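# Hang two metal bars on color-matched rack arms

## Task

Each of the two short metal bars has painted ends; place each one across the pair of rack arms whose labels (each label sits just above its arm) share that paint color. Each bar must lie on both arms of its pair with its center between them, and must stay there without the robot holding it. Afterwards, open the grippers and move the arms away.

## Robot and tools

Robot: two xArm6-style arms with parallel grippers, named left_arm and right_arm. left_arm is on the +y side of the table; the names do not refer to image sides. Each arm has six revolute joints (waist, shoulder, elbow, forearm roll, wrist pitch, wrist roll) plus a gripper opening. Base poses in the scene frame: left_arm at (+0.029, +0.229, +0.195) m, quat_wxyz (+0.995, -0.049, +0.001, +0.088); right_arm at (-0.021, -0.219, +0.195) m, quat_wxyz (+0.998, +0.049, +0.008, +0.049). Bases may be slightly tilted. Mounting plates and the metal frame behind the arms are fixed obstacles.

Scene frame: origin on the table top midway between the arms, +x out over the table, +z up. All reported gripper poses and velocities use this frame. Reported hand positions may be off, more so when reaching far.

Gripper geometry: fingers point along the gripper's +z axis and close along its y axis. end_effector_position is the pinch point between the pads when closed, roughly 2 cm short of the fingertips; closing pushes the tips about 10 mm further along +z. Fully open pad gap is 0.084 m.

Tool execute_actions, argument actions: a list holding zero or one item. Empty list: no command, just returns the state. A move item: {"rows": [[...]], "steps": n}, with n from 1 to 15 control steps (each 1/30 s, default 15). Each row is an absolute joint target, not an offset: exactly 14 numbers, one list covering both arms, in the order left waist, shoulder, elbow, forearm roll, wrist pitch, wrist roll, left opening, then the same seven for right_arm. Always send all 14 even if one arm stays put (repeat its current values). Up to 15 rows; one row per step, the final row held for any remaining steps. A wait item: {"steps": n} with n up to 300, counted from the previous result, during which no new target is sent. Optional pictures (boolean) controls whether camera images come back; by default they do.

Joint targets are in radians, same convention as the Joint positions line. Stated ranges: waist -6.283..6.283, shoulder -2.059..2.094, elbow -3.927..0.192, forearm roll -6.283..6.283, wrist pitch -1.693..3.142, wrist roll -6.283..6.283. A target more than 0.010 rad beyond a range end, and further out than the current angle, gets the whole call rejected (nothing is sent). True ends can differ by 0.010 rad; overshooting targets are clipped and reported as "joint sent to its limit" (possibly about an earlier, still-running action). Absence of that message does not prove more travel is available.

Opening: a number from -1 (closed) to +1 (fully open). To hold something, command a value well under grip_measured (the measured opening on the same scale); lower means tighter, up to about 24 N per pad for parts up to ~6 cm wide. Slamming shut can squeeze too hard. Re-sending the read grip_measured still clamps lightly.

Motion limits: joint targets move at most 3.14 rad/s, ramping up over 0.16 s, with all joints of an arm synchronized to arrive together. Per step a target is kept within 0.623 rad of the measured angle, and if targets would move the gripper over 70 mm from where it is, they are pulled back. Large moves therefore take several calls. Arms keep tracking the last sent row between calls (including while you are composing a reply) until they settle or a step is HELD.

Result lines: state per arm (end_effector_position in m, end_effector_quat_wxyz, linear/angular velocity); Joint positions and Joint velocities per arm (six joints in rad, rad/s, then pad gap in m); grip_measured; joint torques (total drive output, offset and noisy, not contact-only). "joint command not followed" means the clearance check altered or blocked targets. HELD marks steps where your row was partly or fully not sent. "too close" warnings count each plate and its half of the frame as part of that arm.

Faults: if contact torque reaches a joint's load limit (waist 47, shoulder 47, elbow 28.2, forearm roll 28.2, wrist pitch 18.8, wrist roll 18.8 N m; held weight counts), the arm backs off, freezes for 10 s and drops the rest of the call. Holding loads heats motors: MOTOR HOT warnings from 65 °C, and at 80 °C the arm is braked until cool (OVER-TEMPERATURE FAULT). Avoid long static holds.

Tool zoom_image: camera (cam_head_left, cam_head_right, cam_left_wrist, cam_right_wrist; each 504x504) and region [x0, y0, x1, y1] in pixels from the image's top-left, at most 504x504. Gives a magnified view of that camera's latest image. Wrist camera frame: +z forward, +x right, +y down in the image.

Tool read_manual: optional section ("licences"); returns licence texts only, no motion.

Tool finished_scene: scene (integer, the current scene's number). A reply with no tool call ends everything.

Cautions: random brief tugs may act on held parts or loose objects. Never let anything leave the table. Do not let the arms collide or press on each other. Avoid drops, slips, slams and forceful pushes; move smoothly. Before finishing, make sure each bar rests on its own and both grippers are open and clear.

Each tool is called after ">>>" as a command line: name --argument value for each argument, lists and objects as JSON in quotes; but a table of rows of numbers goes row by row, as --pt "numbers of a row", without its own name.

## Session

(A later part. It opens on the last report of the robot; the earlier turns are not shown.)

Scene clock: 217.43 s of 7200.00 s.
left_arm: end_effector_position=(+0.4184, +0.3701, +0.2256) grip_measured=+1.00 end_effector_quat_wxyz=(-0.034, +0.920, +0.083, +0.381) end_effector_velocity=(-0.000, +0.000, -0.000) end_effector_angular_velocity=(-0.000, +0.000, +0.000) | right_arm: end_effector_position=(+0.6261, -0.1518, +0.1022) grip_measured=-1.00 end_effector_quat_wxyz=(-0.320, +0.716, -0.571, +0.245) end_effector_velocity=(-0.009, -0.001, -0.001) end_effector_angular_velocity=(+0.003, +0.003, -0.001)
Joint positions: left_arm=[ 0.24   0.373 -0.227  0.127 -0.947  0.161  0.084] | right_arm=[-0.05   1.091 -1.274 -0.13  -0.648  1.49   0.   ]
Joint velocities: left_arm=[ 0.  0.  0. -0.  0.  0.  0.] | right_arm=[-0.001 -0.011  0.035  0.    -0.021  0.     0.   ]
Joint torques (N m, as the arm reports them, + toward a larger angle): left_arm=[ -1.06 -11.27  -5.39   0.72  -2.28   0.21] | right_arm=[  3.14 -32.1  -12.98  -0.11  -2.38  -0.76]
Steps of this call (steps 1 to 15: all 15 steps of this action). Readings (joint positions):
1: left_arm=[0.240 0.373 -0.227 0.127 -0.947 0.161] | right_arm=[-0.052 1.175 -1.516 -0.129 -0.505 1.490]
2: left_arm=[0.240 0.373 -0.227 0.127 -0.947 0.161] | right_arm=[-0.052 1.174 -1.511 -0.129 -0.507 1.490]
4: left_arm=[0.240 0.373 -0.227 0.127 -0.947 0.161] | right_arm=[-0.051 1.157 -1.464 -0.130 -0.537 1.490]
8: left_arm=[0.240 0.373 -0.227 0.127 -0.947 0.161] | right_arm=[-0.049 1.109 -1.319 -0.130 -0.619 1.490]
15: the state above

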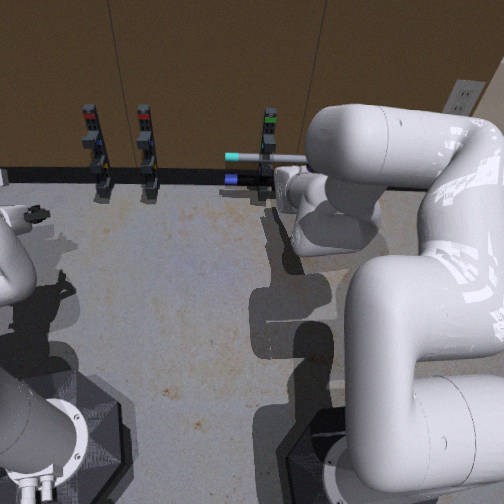

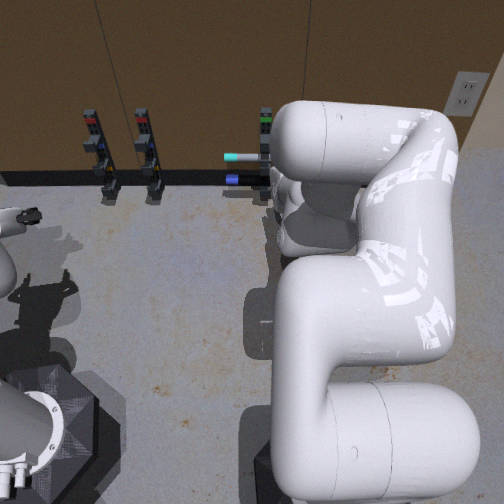

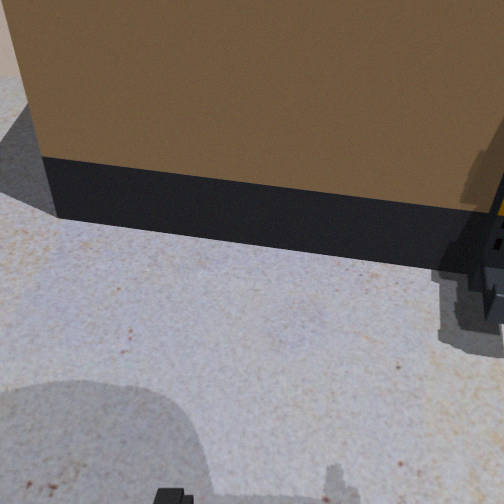

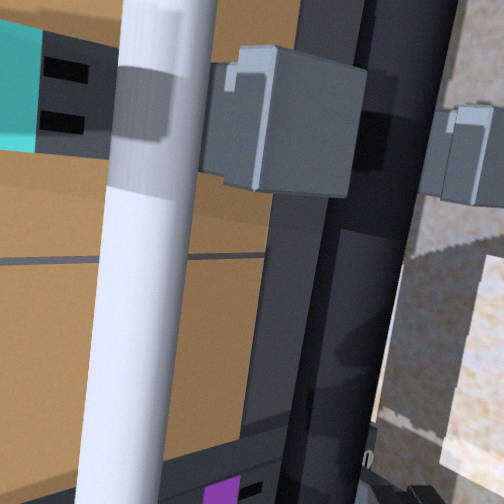

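>>> execute_actions --actions '[{"rows":[[0.24,0.373,-0.227,0.127,-0.947,0.161,1,-0.05,1.1,-1.05,-0.13,-1.0,1.49,0.3]],"steps":15}]' --pictures false

>>> execute_actions --actions '[{"rows":[[0.24,0.373,-0.227,0.127,-0.947,0.161,1,-0.05,1.5,-1.5,-0.13,-1.3,1.49,0.3]],"steps":15}]' --pictures false

>>> execute_actions --actions '[{"steps":20}]'

Scene clock: 232.47 s of 7200.00 s.
left_arm: end_effector_position=(+0.4184, +0.3701, +0.2256) grip_measured=+1.00 end_effector_quat_wxyz=(-0.034, +0.920, +0.083, +0.381) end_effector_velocity=(+0.000, -0.000, +0.000) end_effector_angular_velocity=(+0.000, -0.000, -0.000) | right_arm: end_effector_position=(+0.5614, -0.1503, +0.1074) grip_measured=+0.29 end_effector_quat_wxyz=(-0.368, +0.690, -0.561, +0.271) end_effector_velocity=(-0.004, -0.001, +0.011) end_effector_angular_velocity=(+0.010, -0.041, -0.004)
Joint positions: left_arm=[ 0.24   0.373 -0.227  0.127 -0.947  0.161  0.084] | right_arm=[-0.05   1.099 -1.054 -0.13  -0.995  1.49   0.056]
Joint velocities: left_arm=[-0.001 -0.    -0.    -0.     0.     0.    -0.   ] | right_arm=[-0.    -0.007  0.027 -0.    -0.063  0.     0.002]
Joint torques (N m, as the arm reports them, + toward a larger angle): left_arm=[ -1.22 -11.36  -4.96   0.74  -2.43   0.77] | right_arm=[  2.59 -27.33  -7.46  -0.33  -2.15  -0.58]
Steps of this call (steps 1 to 15: the robot went on to your last target; steps 16 to 90: nothing new was sent; then 11.53 s passed at rest; steps 91 to 105: all 15 steps of this action). Readings (joint positions):
91: left_arm=[0.240 0.373 -0.227 0.127 -0.947 0.161] | right_arm=[-0.050 1.090 -1.270 -0.130 -0.650 1.490]
92: left_arm=[0.240 0.373 -0.227 0.127 -0.947 0.161] | right_arm=[-0.050 1.090 -1.268 -0.130 -0.655 1.490]
94: left_arm=[0.240 0.373 -0.227 0.127 -0.947 0.161] | right_arm=[-0.050 1.089 -1.241 -0.130 -0.704 1.490]
98: left_arm=[0.240 0.373 -0.227 0.127 -0.947 0.161] | right_arm=[-0.050 1.099 -1.108 -0.130 -0.902 1.490]
105: the state above

Scene clock: 232.97 s of 7200.00 s.
left_arm: end_effector_position=(+0.4184, +0.3701, +0.2256) grip_measured=+1.00 end_effector_quat_wxyz=(-0.034, +0.920, +0.083, +0.381) end_effector_velocity=(-0.000, +0.000, +0.000) end_effector_angular_velocity=(+0.000, +0.000, +0.001) | right_arm: end_effector_position=(+0.5996, -0.1450, +0.0857) grip_measured=+0.29 end_effector_quat_wxyz=(-0.471, +0.614, -0.510, +0.374) end_effector_velocity=(+0.026, -0.002, +0.035) end_effector_angular_velocity=(+0.016, -0.148, -0.015)
Joint positions: left_arm=[ 0.24   0.373 -0.227  0.127 -0.947  0.161  0.084] | right_arm=[-0.05   1.494 -1.492 -0.13  -1.295  1.49   0.056]
Joint velocities: left_arm=[-0.    -0.     0.    -0.002 -0.    -0.     0.   ] | right_arm=[ 0.     0.035 -0.115  0.    -0.07  -0.     0.   ]
Joint torques (N m, as the arm reports them, + toward a larger angle): left_arm=[-1.69 -9.42 -4.87  0.73 -2.47  0.62] | right_arm=[  3.2  -29.24  -7.9   -0.53  -1.89  -1.02]
Steps of this call (steps 1 to 15: all 15 steps of this action). Readings (joint positions):
1: left_arm=[0.240 0.373 -0.227 0.127 -0.947 0.161] | right_arm=[-0.050 1.099 -1.054 -0.130 -0.997 1.490]
2: left_arm=[0.240 0.373 -0.227 0.127 -0.947 0.161] | right_arm=[-0.050 1.103 -1.057 -0.130 -1.001 1.490]
4: left_arm=[0.240 0.373 -0.227 0.127 -0.947 0.161] | right_arm=[-0.050 1.143 -1.104 -0.130 -1.036 1.490]
8: left_arm=[0.240 0.373 -0.227 0.127 -0.947 0.161] | right_arm=[-0.050 1.363 -1.348 -0.130 -1.196 1.490]
15: the state above

Scene clock: 233.63 s of 7200.00 s.
left_arm: end_effector_position=(+0.4184, +0.3701, +0.2256) grip_measured=+1.00 end_effector_quat_wxyz=(-0.034, +0.920, +0.083, +0.381) end_effector_velocity=(+0.000, -0.000, +0.000) end_effector_angular_velocity=(-0.000, -0.000, -0.001) | right_arm: end_effector_position=(+0.6000, -0.1450, +0.0858) grip_measured=+0.29 end_effector_quat_wxyz=(-0.473, +0.613, -0.509, +0.376) end_effector_velocity=(-0.000, +0.000, -0.001) end_effector_angular_velocity=(-0.000, +0.001, +0.000)
Joint positions: left_arm=[ 0.24   0.373 -0.227  0.127 -0.947  0.161  0.084] | right_arm=[-0.05   1.5   -1.5   -0.13  -1.3    1.49   0.056]
Joint velocities: left_arm=[ 0.    -0.     0.     0.001 -0.    -0.     0.   ] | right_arm=[-0.     0.001  0.001 -0.    -0.    -0.     0.   ]
Joint torques (N m, as the arm reports them, + toward a larger angle): left_arm=[-0.56 -9.09 -4.91  0.94 -2.29  0.06] | right_arm=[  2.36 -28.61  -8.64  -0.08  -2.06  -0.54]
Steps of this call (steps 1 to 15: the robot went on to your last target; steps 16 to 20: nothing new was sent). Readings (joint positions):
1: left_arm=[0.240 0.373 -0.227 0.127 -0.947 0.161] | right_arm=[-0.050 1.495 -1.495 -0.130 -1.297 1.490]
2: left_arm=[0.240 0.373 -0.227 0.127 -0.947 0.161] | right_arm=[-0.050 1.495 -1.497 -0.130 -1.298 1.490]
4: left_arm=[0.240 0.373 -0.227 0.127 -0.947 0.161] | right_arm=[-0.050 1.497 -1.499 -0.130 -1.299 1.490]
8: left_arm=[0.240 0.373 -0.227 0.127 -0.947 0.161] | right_arm=[-0.050 1.499 -1.499 -0.130 -1.300 1.490]
20: the state above
All arms were judged still, so your last target was given up. Only a new action makes them travel on or press farther. Fingers that are still opening or closing keep moving.

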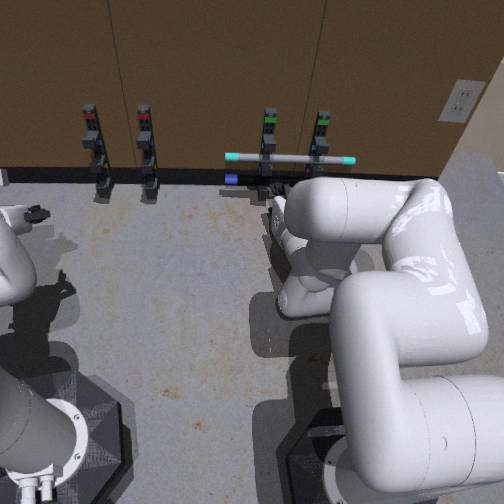

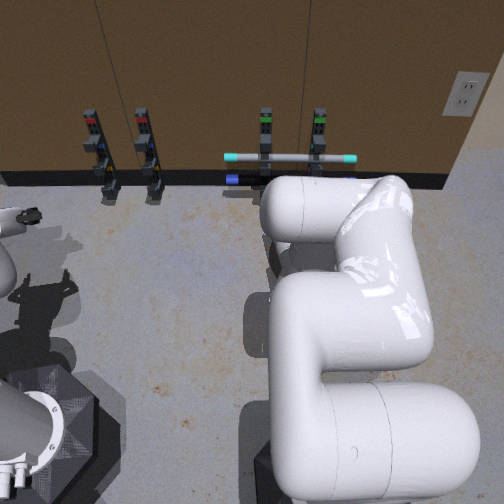

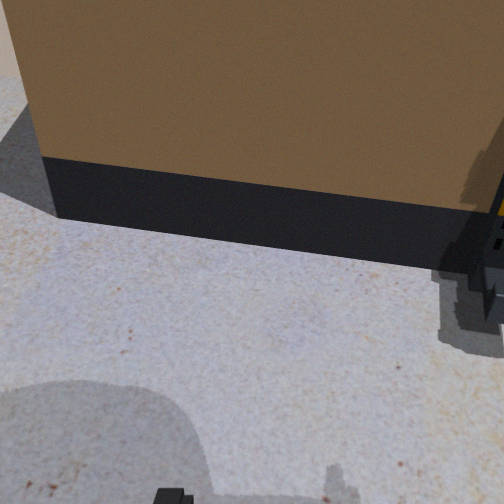

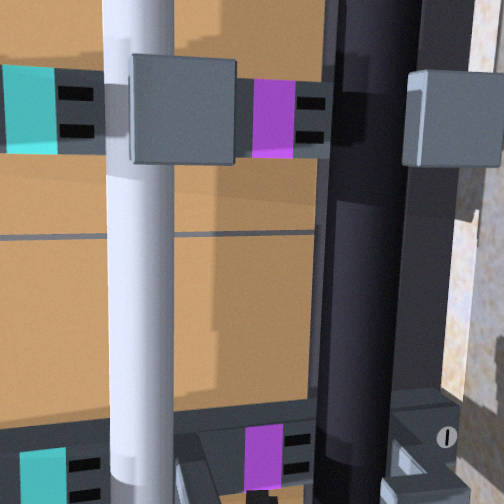

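>>> execute_actions --actions '[{"rows":[[0.24,0.373,-0.227,0.127,-0.947,0.161,1,-0.125,1.5,-1.5,-0.13,-1.3,1.43,0.3]],"steps":15}]' --pictures false

>>> execute_actions --actions '[{"rows":[[0.24,0.373,-0.227,0.127,-0.947,0.161,1,-0.125,1.6,-1.8,-0.13,-1.1,1.43,0.3]],"steps":15}]'

Scene clock: 243.83 s of 7200.00 s.
left_arm: end_effector_position=(+0.4184, +0.3701, +0.2256) grip_measured=+1.00 end_effector_quat_wxyz=(-0.034, +0.920, +0.083, +0.381) end_effector_velocity=(-0.000, +0.000, -0.000) end_effector_angular_velocity=(+0.000, +0.000, +0.001) | right_arm: end_effector_position=(+0.6029, -0.1909, +0.0812) grip_measured=+0.29 end_effector_quat_wxyz=(-0.445, +0.611, -0.515, +0.405) end_effector_velocity=(-0.000, -0.005, -0.001) end_effector_angular_velocity=(-0.008, +0.001, -0.005)
Joint positions: left_arm=[ 0.24   0.373 -0.227  0.127 -0.947  0.161  0.084] | right_arm=[-0.124  1.5   -1.5   -0.13  -1.3    1.431  0.056]
Joint velocities: left_arm=[ 0.001 -0.    -0.    -0.001 -0.    -0.    -0.   ] | right_arm=[-0.008  0.001 -0.    -0.001 -0.    -0.008  0.   ]
Joint torques (N m, as the arm reports them, + toward a larger angle): left_arm=[ -0.98 -10.2   -5.06   1.32  -2.12   0.5 ] | right_arm=[  2.33 -29.45  -8.43  -0.4   -1.87  -0.7 ]
Steps of this call (steps 1 to 90: nothing new was sent; then 6.70 s passed at rest; steps 91 to 105: all 15 steps of this action). Readings (joint positions):
91: left_arm=[0.240 0.373 -0.227 0.127 -0.947 0.161] | right_arm=[-0.050 1.500 -1.500 -0.130 -1.300 1.490]
92: left_arm=[0.240 0.373 -0.227 0.127 -0.947 0.161] | right_arm=[-0.053 1.500 -1.500 -0.130 -1.300 1.486]
94: left_arm=[0.240 0.373 -0.227 0.127 -0.947 0.161] | right_arm=[-0.076 1.500 -1.500 -0.130 -1.300 1.467]
98: left_arm=[0.240 0.373 -0.227 0.127 -0.947 0.161] | right_arm=[-0.116 1.500 -1.500 -0.130 -1.300 1.440]
105: the state above

Scene clock: 244.33 s of 7200.00 s.
left_arm: end_effector_position=(+0.4184, +0.3701, +0.2256) grip_measured=+1.00 end_effector_quat_wxyz=(-0.034, +0.920, +0.083, +0.381) end_effector_velocity=(-0.000, +0.001, +0.000) end_effector_angular_velocity=(+0.000, -0.000, +0.002) | right_arm: end_effector_position=(+0.6634, -0.1930, +0.0725) grip_measured=+0.29 end_effector_quat_wxyz=(-0.436, +0.616, -0.511, +0.412) end_effector_velocity=(+0.006, -0.000, -0.004) end_effector_angular_velocity=(-0.004, +0.009, -0.000)
Joint positions: left_arm=[ 0.24   0.373 -0.227  0.127 -0.947  0.161  0.084] | right_arm=[-0.125  1.599 -1.795 -0.13  -1.103  1.43   0.056]
Joint velocities: left_arm=[ 0.002 -0.001  0.    -0.    -0.    -0.     0.   ] | right_arm=[-0.     0.018 -0.042  0.     0.033  0.     0.   ]
Joint torques (N m, as the arm reports them, + toward a larger angle): left_arm=[-0.98 -9.57 -5.13  1.15 -2.1  -0.25] | right_arm=[  3.1  -32.44 -12.78  -0.25  -2.15  -0.68]
Steps of this call (steps 1 to 15: all 15 steps of this action). Readings (joint positions):
1: left_arm=[0.240 0.373 -0.227 0.127 -0.947 0.161] | right_arm=[-0.124 1.500 -1.500 -0.130 -1.300 1.431]
2: left_arm=[0.240 0.373 -0.227 0.127 -0.947 0.161] | right_arm=[-0.124 1.501 -1.504 -0.130 -1.297 1.430]
4: left_arm=[0.240 0.373 -0.227 0.127 -0.947 0.161] | right_arm=[-0.124 1.518 -1.550 -0.130 -1.265 1.430]
8: left_arm=[0.240 0.373 -0.227 0.127 -0.947 0.161] | right_arm=[-0.125 1.575 -1.728 -0.130 -1.149 1.430]
15: the state above

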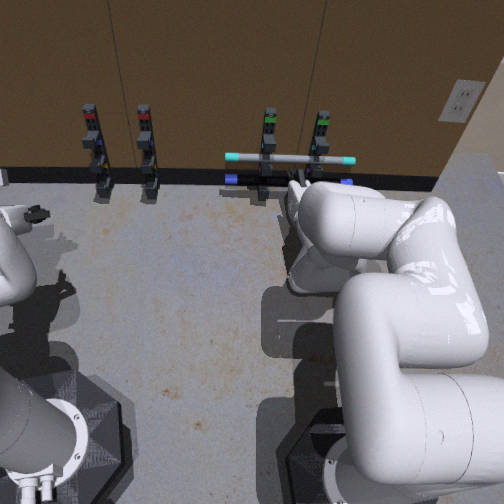

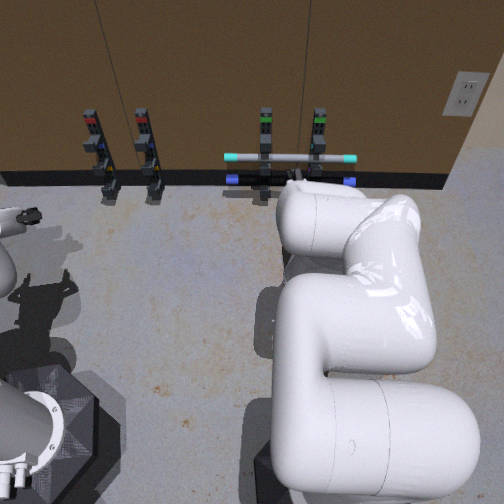

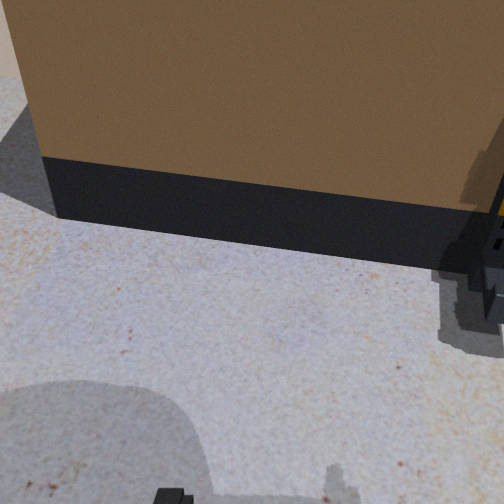

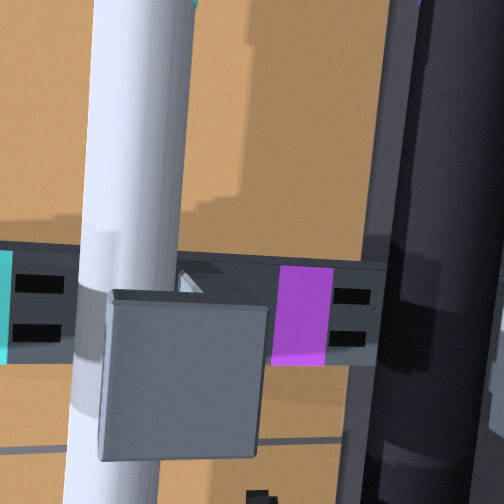

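>>> execute_actions --actions '[{"rows":[[0.24,0.373,-0.227,0.127,-0.947,0.161,1,-0.125,1.69,-1.95,-0.13,-1.04,1.43,0.3]],"steps":15}]'

>>> execute_actions --actions '[{"rows":[[0.24,0.373,-0.227,0.127,-0.947,0.161,1,-0.125,1.69,-1.95,-0.13,-1.04,1.43,-1]],"steps":15}]' --pictures false

>>> execute_actions --actions '[{"steps":10}]' --pictures false

Scene clock: 250.10 s of 7200.00 s.
left_arm: end_effector_position=(+0.4184, +0.3701, +0.2256) grip_measured=+1.00 end_effector_quat_wxyz=(-0.034, +0.920, +0.083, +0.381) end_effector_velocity=(+0.000, -0.000, -0.000) end_effector_angular_velocity=(-0.000, +0.000, -0.000) | right_arm: end_effector_position=(+0.6783, -0.1923, +0.0607) grip_measured=+0.29 end_effector_quat_wxyz=(-0.436, +0.615, -0.507, +0.417) end_effector_velocity=(+0.002, -0.000, -0.002) end_effector_angular_velocity=(-0.001, +0.000, -0.001)
Joint positions: left_arm=[ 0.24   0.373 -0.227  0.127 -0.947  0.161  0.084] | right_arm=[-0.124  1.686 -1.95  -0.13  -1.044  1.43   0.056]
Joint velocities: left_arm=[-0.  0. -0. -0.  0. -0. -0.] | right_arm=[-0.     0.011 -0.019  0.     0.009  0.    -0.   ]
Joint torques (N m, as the arm reports them, + toward a larger angle): left_arm=[ -1.59 -11.02  -4.56   0.7   -2.15   0.33] | right_arm=[  1.36 -21.26  -7.55  -0.36   1.76  -0.6 ]
Steps of this call (steps 1 to 15: the robot went on to your last target; steps 16 to 90: nothing new was sent; then 2.27 s passed at rest; steps 91 to 105: all 15 steps of this action). Readings (joint positions):
91: left_arm=[0.240 0.373 -0.227 0.127 -0.947 0.161] | right_arm=[-0.125 1.600 -1.800 -0.130 -1.100 1.430]
92: left_arm=[0.240 0.373 -0.227 0.127 -0.947 0.161] | right_arm=[-0.125 1.602 -1.804 -0.130 -1.098 1.430]
94: left_arm=[0.240 0.373 -0.227 0.127 -0.947 0.161] | right_arm=[-0.125 1.625 -1.845 -0.130 -1.082 1.430]
98: left_arm=[0.240 0.373 -0.227 0.127 -0.947 0.161] | right_arm=[-0.125 1.674 -1.925 -0.130 -1.053 1.430]
105: the state above

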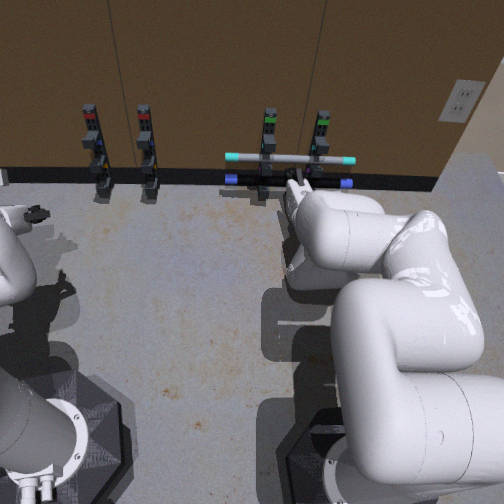

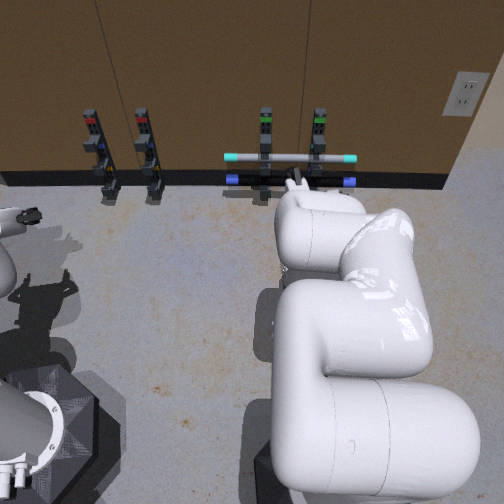

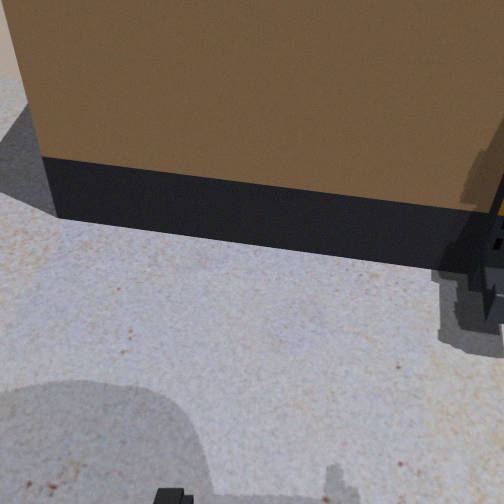

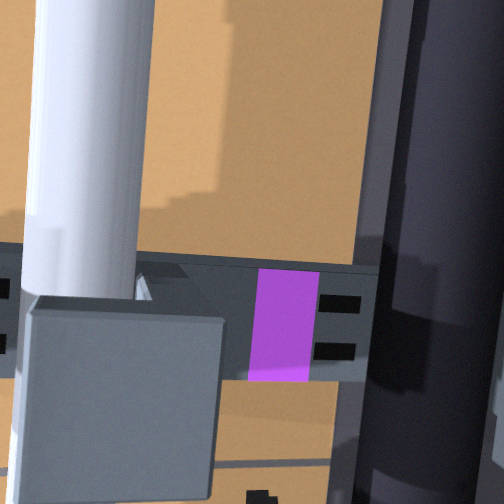

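Scene clock: 250.60 s of 7200.00 s.
left_arm: end_effector_position=(+0.4184, +0.3701, +0.2256) grip_measured=+1.00 end_effector_quat_wxyz=(-0.034, +0.920, +0.083, +0.381) end_effector_velocity=(+0.000, -0.001, +0.000) end_effector_angular_velocity=(-0.000, -0.000, -0.003) | right_arm: end_effector_position=(+0.6786, -0.1922, +0.0607) grip_measured=-0.39 end_effector_quat_wxyz=(-0.436, +0.615, -0.507, +0.417) end_effector_velocity=(-0.002, -0.000, -0.002) end_effector_angular_velocity=(-0.001, -0.000, +0.001)
Joint positions: left_arm=[ 0.24   0.373 -0.227  0.127 -0.947  0.161  0.084] | right_arm=[-0.124  1.687 -1.953 -0.13  -1.043  1.43   0.027]
Joint velocities: left_arm=[-0.002  0.     0.     0.001  0.    -0.    -0.   ] | right_arm=[-0.001  0.003  0.002 -0.001 -0.005 -0.002  0.   ]
Joint torques (N m, as the arm reports them, + toward a larger angle): left_arm=[-2.16 -9.69 -5.15  1.13 -2.05  0.24] | right_arm=[ -0.6  -12.54   3.48   0.2    3.13  -1.07]
Steps of this call (steps 1 to 15: all 15 steps of this action). Readings (joint positions):
1: left_arm=[0.240 0.373 -0.227 0.127 -0.947 0.161] | right_arm=[-0.124 1.686 -1.951 -0.130 -1.042 1.430]
2: left_arm=[0.240 0.373 -0.227 0.127 -0.947 0.161] | right_arm=[-0.125 1.688 -1.950 -0.130 -1.041 1.430]
4: left_arm=[0.240 0.373 -0.227 0.127 -0.947 0.161] | right_arm=[-0.125 1.690 -1.950 -0.130 -1.042 1.430]
8: left_arm=[0.240 0.373 -0.227 0.127 -0.947 0.161] | right_arm=[-0.124 1.687 -1.954 -0.130 -1.043 1.431]
15: the state above

Scene clock: 250.93 s of 7200.00 s.
left_arm: end_effector_position=(+0.4184, +0.3701, +0.2256) grip_measured=+1.00 end_effector_quat_wxyz=(-0.034, +0.920, +0.083, +0.381) end_effector_velocity=(-0.000, +0.000, +0.000) end_effector_angular_velocity=(+0.000, -0.000, +0.001) | right_arm: end_effector_position=(+0.6780, -0.1923, +0.0604) grip_measured=-0.39 end_effector_quat_wxyz=(-0.436, +0.615, -0.507, +0.418) end_effector_velocity=(-0.000, -0.000, -0.000) end_effector_angular_velocity=(-0.000, +0.001, -0.000)
Joint positions: left_arm=[ 0.24   0.373 -0.227  0.127 -0.947  0.161  0.084] | right_arm=[-0.124  1.687 -1.951 -0.13  -1.045  1.43   0.027]
Joint velocities: left_arm=[ 0.001 -0.     0.    -0.    -0.    -0.    -0.   ] | right_arm=[-0.     0.     0.001 -0.    -0.001 -0.    -0.   ]
Joint torques (N m, as the arm reports them, + toward a larger angle): left_arm=[ -1.25 -10.15  -5.28   0.6   -2.08   0.41] | right_arm=[-1.67 -9.88  5.47  0.93  3.66 -1.31]
Steps of this call (steps 1 to 10: the robot went on to your last target). Readings (joint positions):
1: left_arm=[0.240 0.373 -0.227 0.127 -0.947 0.161] | right_arm=[-0.124 1.687 -1.953 -0.130 -1.043 1.430]
2: left_arm=[0.240 0.373 -0.227 0.127 -0.947 0.161] | right_arm=[-0.124 1.687 -1.953 -0.130 -1.043 1.430]
4: left_arm=[0.240 0.373 -0.227 0.127 -0.947 0.161] | right_arm=[-0.124 1.688 -1.952 -0.130 -1.044 1.430]
8: left_arm=[0.240 0.373 -0.227 0.127 -0.947 0.161] | right_arm=[-0.124 1.687 -1.952 -0.130 -1.045 1.430]
10: the state above

>>> execute_actions --actions '[{"rows":[[0.24,0.373,-0.227,0.127,-0.947,0.161,1,-0.125,1.6,-1.8,-0.13,-1.1,1.43,-1]],"steps":15}]'

>>> execute_actions --actions '[{"rows":[[0.24,0.373,-0.227,0.127,-0.947,0.161,1,-0.125,1.5,-1.5,-0.13,-1.3,1.43,-1]],"steps":15}]'

Scene clock: 274.67 s of 7200.00 s.
left_arm: end_effector_position=(+0.4184, +0.3701, +0.2256) grip_measured=+1.00 end_effector_quat_wxyz=(-0.034, +0.920, +0.083, +0.381) end_effector_velocity=(+0.000, -0.000, +0.000) end_effector_angular_velocity=(+0.000, -0.000, -0.001) | right_arm: end_effector_position=(+0.6624, -0.1940, +0.0686) grip_measured=-0.43 end_effector_quat_wxyz=(-0.434, +0.617, -0.513, +0.410) end_effector_velocity=(-0.001, +0.003, +0.009) end_effector_angular_velocity=(+0.004, -0.021, +0.006)
Joint positions: left_arm=[ 0.24   0.373 -0.227  0.127 -0.947  0.161  0.084] | right_arm=[-0.127  1.604 -1.799 -0.129 -1.097  1.43   0.025]
Joint velocities: left_arm=[-0.001 -0.     0.    -0.001 -0.     0.    -0.   ] | right_arm=[ 0.005 -0.015  0.021 -0.003 -0.027  0.001 -0.002]
Joint torques (N m, as the arm reports them, + toward a larger angle): left_arm=[ -1.51 -10.3   -5.24   1.2   -2.26   0.34] | right_arm=[  4.21 -29.16 -10.79  -0.66  -1.6   -0.64]
Steps of this call (steps 1 to 15: the robot went on to your last target; steps 16 to 90: nothing new was sent; then 20.23 s passed at rest; steps 91 to 105: all 15 steps of this action). Readings (joint positions):
91: left_arm=[0.240 0.373 -0.227 0.127 -0.947 0.161] | right_arm=[-0.125 1.687 -1.951 -0.130 -1.046 1.430]
92: left_arm=[0.240 0.373 -0.227 0.127 -0.947 0.161] | right_arm=[-0.125 1.685 -1.946 -0.130 -1.048 1.430]
94: left_arm=[0.240 0.373 -0.227 0.127 -0.947 0.161] | right_arm=[-0.126 1.663 -1.905 -0.129 -1.061 1.430]
98: left_arm=[0.240 0.373 -0.227 0.127 -0.947 0.161] | right_arm=[-0.128 1.620 -1.820 -0.129 -1.086 1.430]
105: the state above

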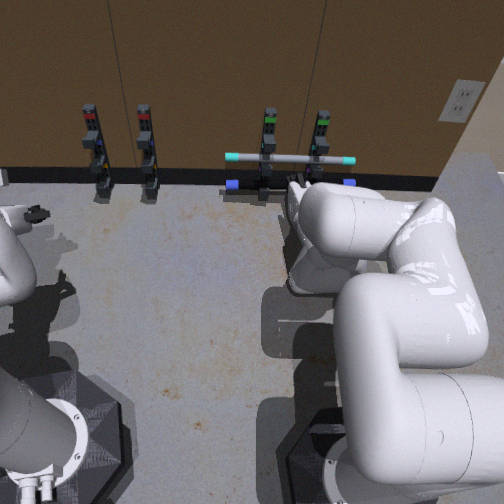

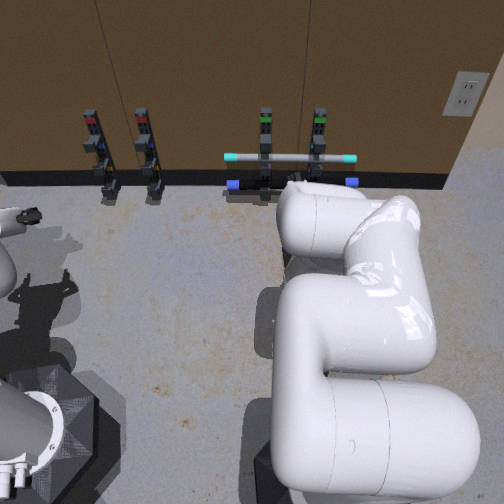

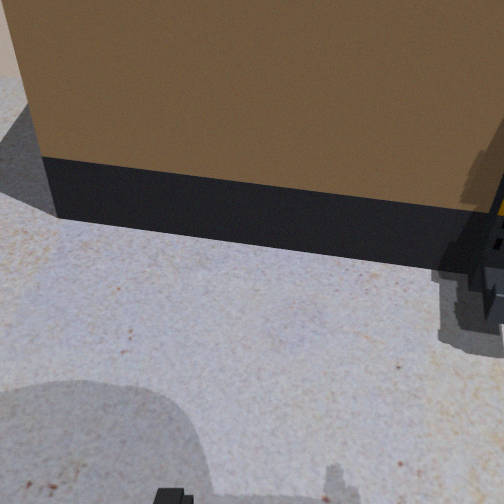

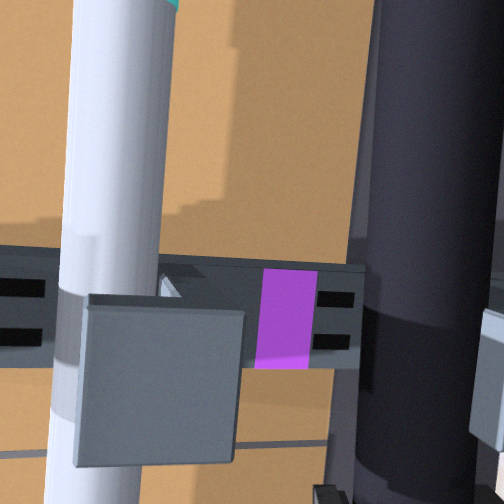

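Scene clock: 275.17 s of 7200.00 s.
left_arm: end_effector_position=(+0.4184, +0.3701, +0.2256) grip_measured=+1.00 end_effector_quat_wxyz=(-0.034, +0.920, +0.083, +0.381) end_effector_velocity=(+0.000, +0.000, +0.000) end_effector_angular_velocity=(+0.000, -0.000, +0.001) | right_arm: end_effector_position=(+0.6027, -0.1914, +0.0796) grip_measured=-0.43 end_effector_quat_wxyz=(-0.444, +0.612, -0.516, +0.404) end_effector_velocity=(-0.003, +0.001, +0.008) end_effector_angular_velocity=(+0.000, -0.010, +0.003)
Joint positions: left_arm=[ 0.24   0.373 -0.227  0.127 -0.947  0.161  0.084] | right_arm=[-0.125  1.503 -1.502 -0.13  -1.298  1.43   0.025]
Joint velocities: left_arm=[ 0.    -0.    -0.    -0.001  0.    -0.    -0.   ] | right_arm=[ 0.003 -0.022  0.033 -0.001 -0.02  -0.002 -0.001]
Joint torques (N m, as the arm reports them, + toward a larger angle): left_arm=[ -1.78 -10.13  -4.28   1.02  -2.01   0.21] | right_arm=[  1.73 -23.95  -3.89  -0.43  -0.07  -0.94]
Steps of this call (steps 1 to 15: all 15 steps of this action). Readings (joint positions):
1: left_arm=[0.240 0.373 -0.227 0.127 -0.947 0.161] | right_arm=[-0.126 1.604 -1.798 -0.130 -1.098 1.430]
2: left_arm=[0.240 0.373 -0.227 0.127 -0.947 0.161] | right_arm=[-0.126 1.602 -1.794 -0.130 -1.102 1.430]
4: left_arm=[0.240 0.373 -0.227 0.127 -0.947 0.161] | right_arm=[-0.126 1.583 -1.750 -0.130 -1.135 1.430]
8: left_arm=[0.240 0.373 -0.227 0.127 -0.947 0.161] | right_arm=[-0.124 1.521 -1.578 -0.130 -1.252 1.430]
15: the state above

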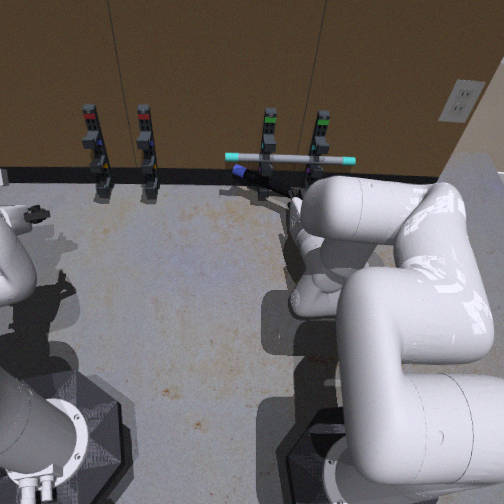

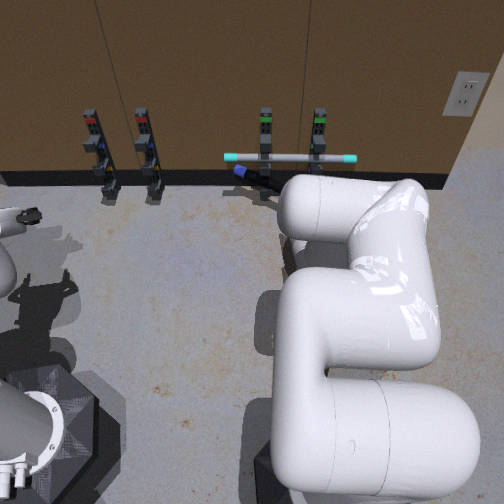

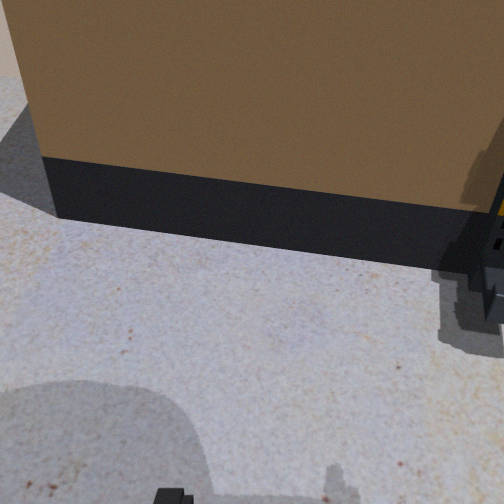

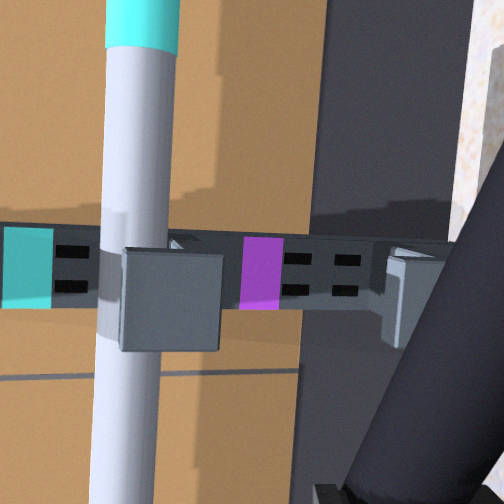

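>>> execute_actions --actions '[{"rows":[[0.24,0.373,-0.227,0.127,-0.947,0.161,1,-0.125,1.46,-1.38,-0.13,-1.36,1.43,-1]],"steps":15}]'

>>> execute_actions --actions '[{"rows":[[0.24,0.373,-0.227,0.127,-0.947,0.161,1,-0.125,1.3,-1.05,-0.13,-1.55,1.43,-1]],"steps":15}]'

Scene clock: 282.63 s of 7200.00 s.
left_arm: end_effector_position=(+0.4184, +0.3701, +0.2256) grip_measured=+1.00 end_effector_quat_wxyz=(-0.034, +0.920, +0.083, +0.381) end_effector_velocity=(-0.000, +0.001, -0.000) end_effector_angular_velocity=(-0.000, +0.000, +0.002) | right_arm: end_effector_position=(+0.5768, -0.1913, +0.0830) grip_measured=-0.44 end_effector_quat_wxyz=(-0.442, +0.613, -0.521, +0.397) end_effector_velocity=(-0.003, +0.000, +0.001) end_effector_angular_velocity=(+0.001, +0.001, +0.001)
Joint positions: left_arm=[ 0.24   0.373 -0.227  0.127 -0.947  0.161  0.084] | right_arm=[-0.125  1.461 -1.382 -0.13  -1.359  1.43   0.025]
Joint velocities: left_arm=[ 0.001  0.     0.    -0.     0.    -0.     0.   ] | right_arm=[ 0.    -0.005  0.015 -0.001 -0.008 -0.    -0.   ]
Joint torques (N m, as the arm reports them, + toward a larger angle): left_arm=[ -1.6  -10.33  -5.01   0.7   -1.81   0.4 ] | right_arm=[  2.17 -26.61  -5.22  -0.5   -1.03  -0.77]
Steps of this call (steps 1 to 15: the robot went on to your last target; steps 16 to 90: nothing new was sent; then 3.97 s passed at rest; steps 91 to 105: all 15 steps of this action). Readings (joint positions):
91: left_arm=[0.240 0.373 -0.227 0.127 -0.947 0.161] | right_arm=[-0.125 1.500 -1.500 -0.130 -1.300 1.430]
92: left_arm=[0.240 0.373 -0.227 0.127 -0.947 0.161] | right_arm=[-0.125 1.499 -1.496 -0.130 -1.302 1.430]
94: left_arm=[0.240 0.373 -0.227 0.127 -0.947 0.161] | right_arm=[-0.125 1.486 -1.461 -0.130 -1.320 1.430]
98: left_arm=[0.240 0.373 -0.227 0.127 -0.947 0.161] | right_arm=[-0.125 1.467 -1.399 -0.130 -1.350 1.430]
105: the state above

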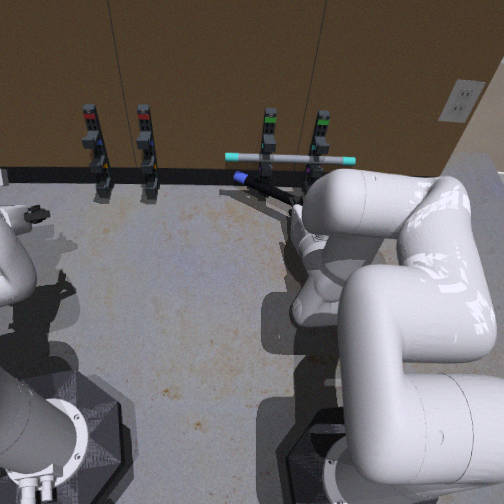

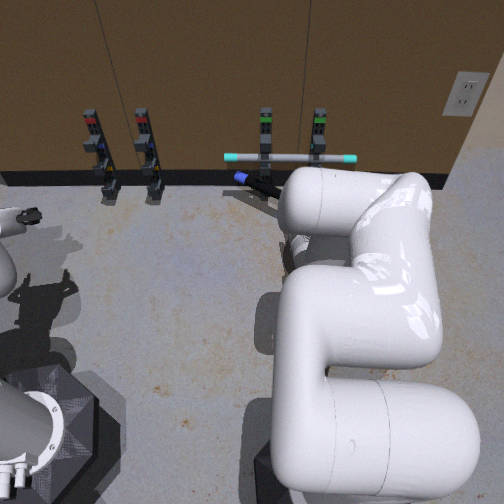

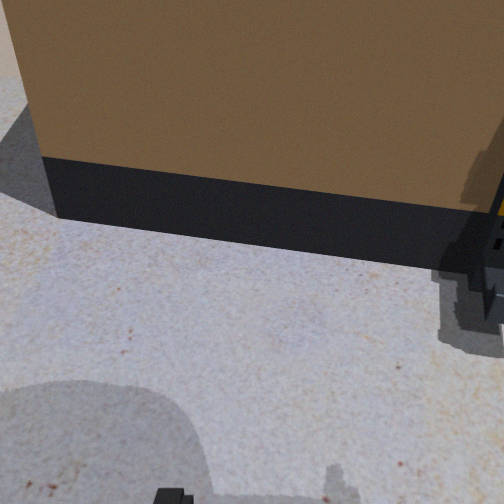

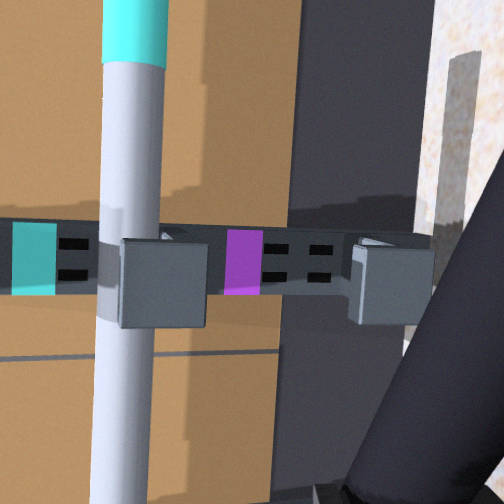

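Scene clock: 283.13 s of 7200.00 s.
left_arm: end_effector_position=(+0.4184, +0.3701, +0.2256) grip_measured=+1.00 end_effector_quat_wxyz=(-0.034, +0.920, +0.083, +0.381) end_effector_velocity=(+0.000, +0.000, +0.000) end_effector_angular_velocity=(+0.000, -0.001, +0.000) | right_arm: end_effector_position=(+0.5190, -0.1954, +0.1316) grip_measured=-0.44 end_effector_quat_wxyz=(-0.452, +0.603, -0.523, +0.397) end_effector_velocity=(-0.011, -0.001, +0.009) end_effector_angular_velocity=(+0.005, -0.005, -0.003)
Joint positions: left_arm=[ 0.24   0.373 -0.227  0.127 -0.947  0.161  0.084] | right_arm=[-0.125  1.303 -1.056 -0.13  -1.546  1.43   0.025]
Joint velocities: left_arm=[ 0. -0. -0.  0.  0. -0.  0.] | right_arm=[-0.    -0.026  0.056  0.    -0.036  0.001 -0.   ]
Joint torques (N m, as the arm reports them, + toward a larger angle): left_arm=[ -0.99 -10.    -5.08   0.87  -1.88   0.51] | right_arm=[  2.71 -25.37  -3.78   0.09  -2.17  -0.9 ]
Steps of this call (steps 1 to 15: all 15 steps of this action). Readings (joint positions):
1: left_arm=[0.240 0.373 -0.227 0.127 -0.947 0.161] | right_arm=[-0.125 1.460 -1.381 -0.130 -1.359 1.430]
2: left_arm=[0.240 0.373 -0.227 0.127 -0.947 0.161] | right_arm=[-0.125 1.459 -1.377 -0.130 -1.362 1.430]
4: left_arm=[0.240 0.373 -0.227 0.127 -0.947 0.161] | right_arm=[-0.125 1.436 -1.329 -0.130 -1.388 1.430]
8: left_arm=[0.240 0.373 -0.227 0.127 -0.947 0.161] | right_arm=[-0.125 1.346 -1.141 -0.130 -1.495 1.430]
15: the state above

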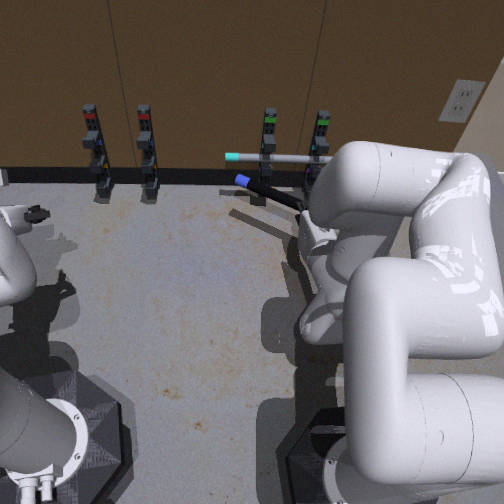

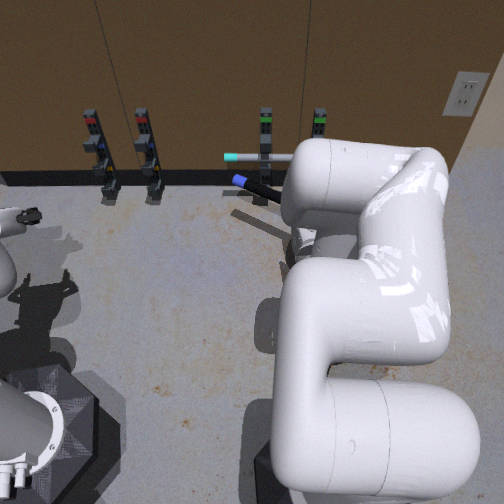

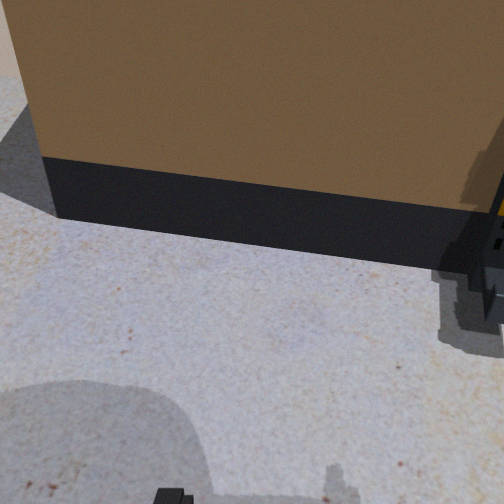

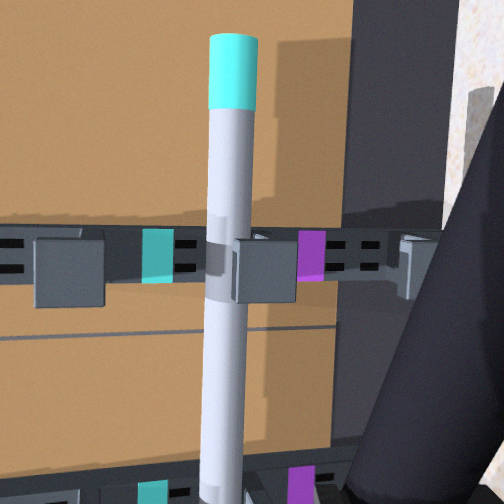

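>>> execute_actions --actions '[{"rows":[[0.24,0.373,-0.227,0.127,-0.947,0.161,1,0.42,1.3,-1.3,-0.13,-1.3,1.43,-1]],"steps":15}]'

>>> execute_actions --actions '[{"steps":15}]'

Scene clock: 290.80 s of 7200.00 s.
left_arm: end_effector_position=(+0.4184, +0.3701, +0.2256) grip_measured=+1.00 end_effector_quat_wxyz=(-0.034, +0.920, +0.083, +0.381) end_effector_velocity=(+0.000, -0.000, +0.000) end_effector_angular_velocity=(-0.000, -0.000, -0.001) | right_arm: end_effector_position=(+0.5353, -0.0350, +0.1493) grip_measured=-0.44 end_effector_quat_wxyz=(-0.509, +0.667, -0.424, +0.341) end_effector_velocity=(-0.016, +0.371, +0.046) end_effector_angular_velocity=(-0.022, -0.072, +0.625)
Joint positions: left_arm=[ 0.24   0.373 -0.227  0.127 -0.947  0.161  0.084] | right_arm=[ 0.156  1.3   -1.179 -0.13  -1.421  1.43   0.025]
Joint velocities: left_arm=[-0.    -0.     0.     0.001 -0.     0.     0.   ] | right_arm=[ 0.622 -0.    -0.283 -0.001  0.284 -0.     0.   ]
Joint torques (N m, as the arm reports them, + toward a larger angle): left_arm=[  0.03 -10.71  -5.22   0.67  -1.91   0.45] | right_arm=[  2.86 -27.77  -6.68  -0.76  -2.11  -1.04]
Steps of this call (steps 1 to 15: the robot went on to your last target; steps 16 to 90: nothing new was sent; then 4.17 s passed at rest; steps 91 to 105: all 15 steps of this action). Readings (joint positions):
91: left_arm=[0.240 0.373 -0.227 0.127 -0.947 0.161] | right_arm=[-0.125 1.300 -1.050 -0.130 -1.550 1.430]
92: left_arm=[0.240 0.373 -0.227 0.127 -0.947 0.161] | right_arm=[-0.122 1.300 -1.052 -0.130 -1.548 1.430]
94: left_arm=[0.240 0.373 -0.227 0.127 -0.947 0.161] | right_arm=[-0.088 1.301 -1.068 -0.129 -1.531 1.430]
98: left_arm=[0.240 0.373 -0.227 0.127 -0.947 0.161] | right_arm=[0.008 1.300 -1.112 -0.130 -1.489 1.430]
105: the state above

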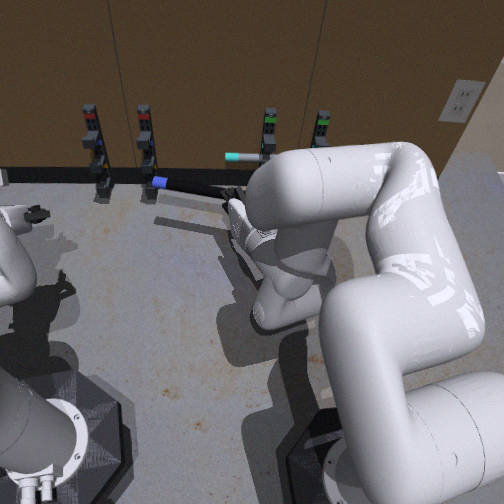

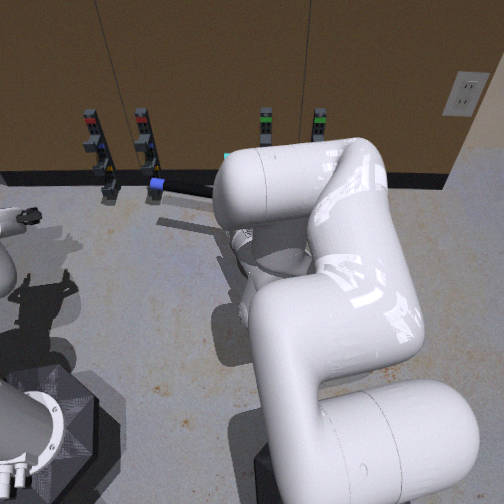

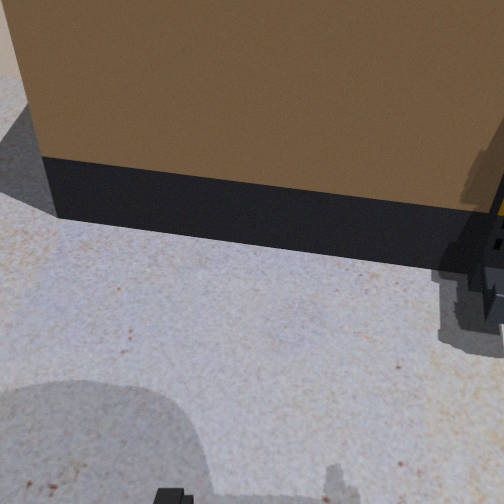

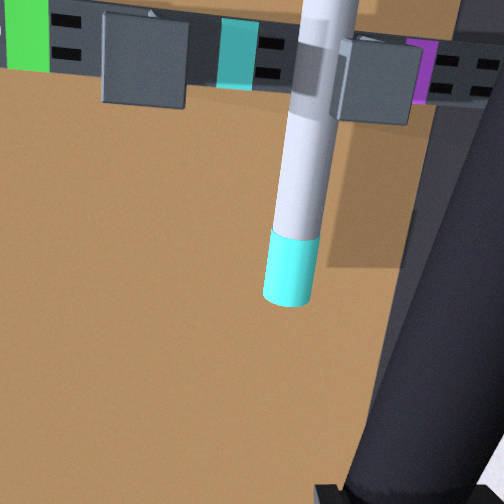

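Scene clock: 291.30 s of 7200.00 s.
left_arm: end_effector_position=(+0.4184, +0.3701, +0.2256) grip_measured=+1.00 end_effector_quat_wxyz=(-0.034, +0.920, +0.083, +0.381) end_effector_velocity=(-0.000, +0.000, -0.000) end_effector_angular_velocity=(+0.000, +0.000, +0.002) | right_arm: end_effector_position=(+0.5074, +0.1180, +0.1710) grip_measured=-0.44 end_effector_quat_wxyz=(-0.552, +0.712, -0.327, +0.286) end_effector_velocity=(-0.018, +0.057, +0.005) end_effector_angular_velocity=(-0.010, -0.002, +0.091)
Joint positions: left_arm=[ 0.24   0.373 -0.227  0.127 -0.947  0.161  0.084] | right_arm=[ 0.41   1.3   -1.295 -0.13  -1.305  1.43   0.025]
Joint velocities: left_arm=[ 0.     0.    -0.    -0.002  0.    -0.     0.   ] | right_arm=[ 0.096  0.004 -0.048  0.005  0.056 -0.    -0.   ]
Joint torques (N m, as the arm reports them, + toward a larger angle): left_arm=[ -0.86 -10.17  -5.23   0.97  -2.32   0.21] | right_arm=[ -0.14 -30.02  -9.61  -0.14  -2.16  -0.71]
Steps of this call (steps 1 to 15: the robot went on to your last target). Readings (joint positions):
1: left_arm=[0.240 0.373 -0.227 0.127 -0.947 0.161] | right_arm=[0.177 1.300 -1.188 -0.130 -1.412 1.430]
2: left_arm=[0.240 0.373 -0.227 0.127 -0.947 0.161] | right_arm=[0.197 1.300 -1.198 -0.130 -1.402 1.430]
4: left_arm=[0.240 0.373 -0.227 0.127 -0.947 0.161] | right_arm=[0.238 1.300 -1.217 -0.130 -1.383 1.430]
8: left_arm=[0.240 0.373 -0.227 0.127 -0.947 0.161] | right_arm=[0.319 1.300 -1.254 -0.130 -1.346 1.430]
15: the state above

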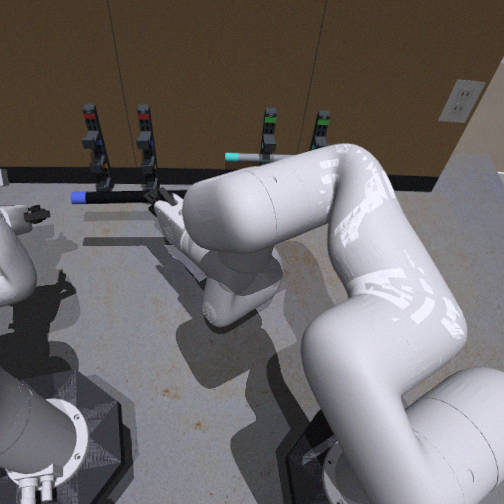

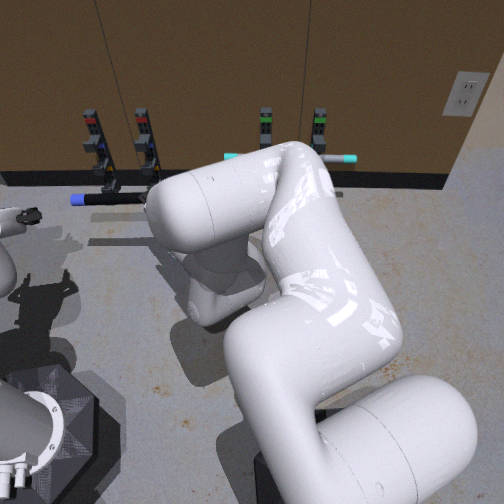

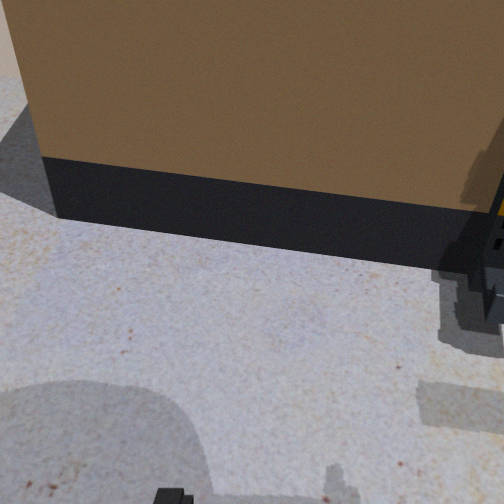

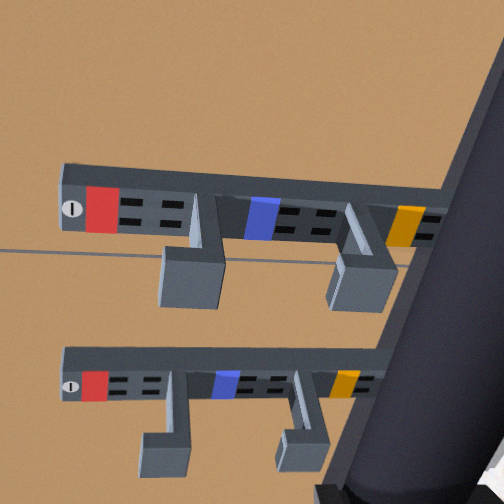

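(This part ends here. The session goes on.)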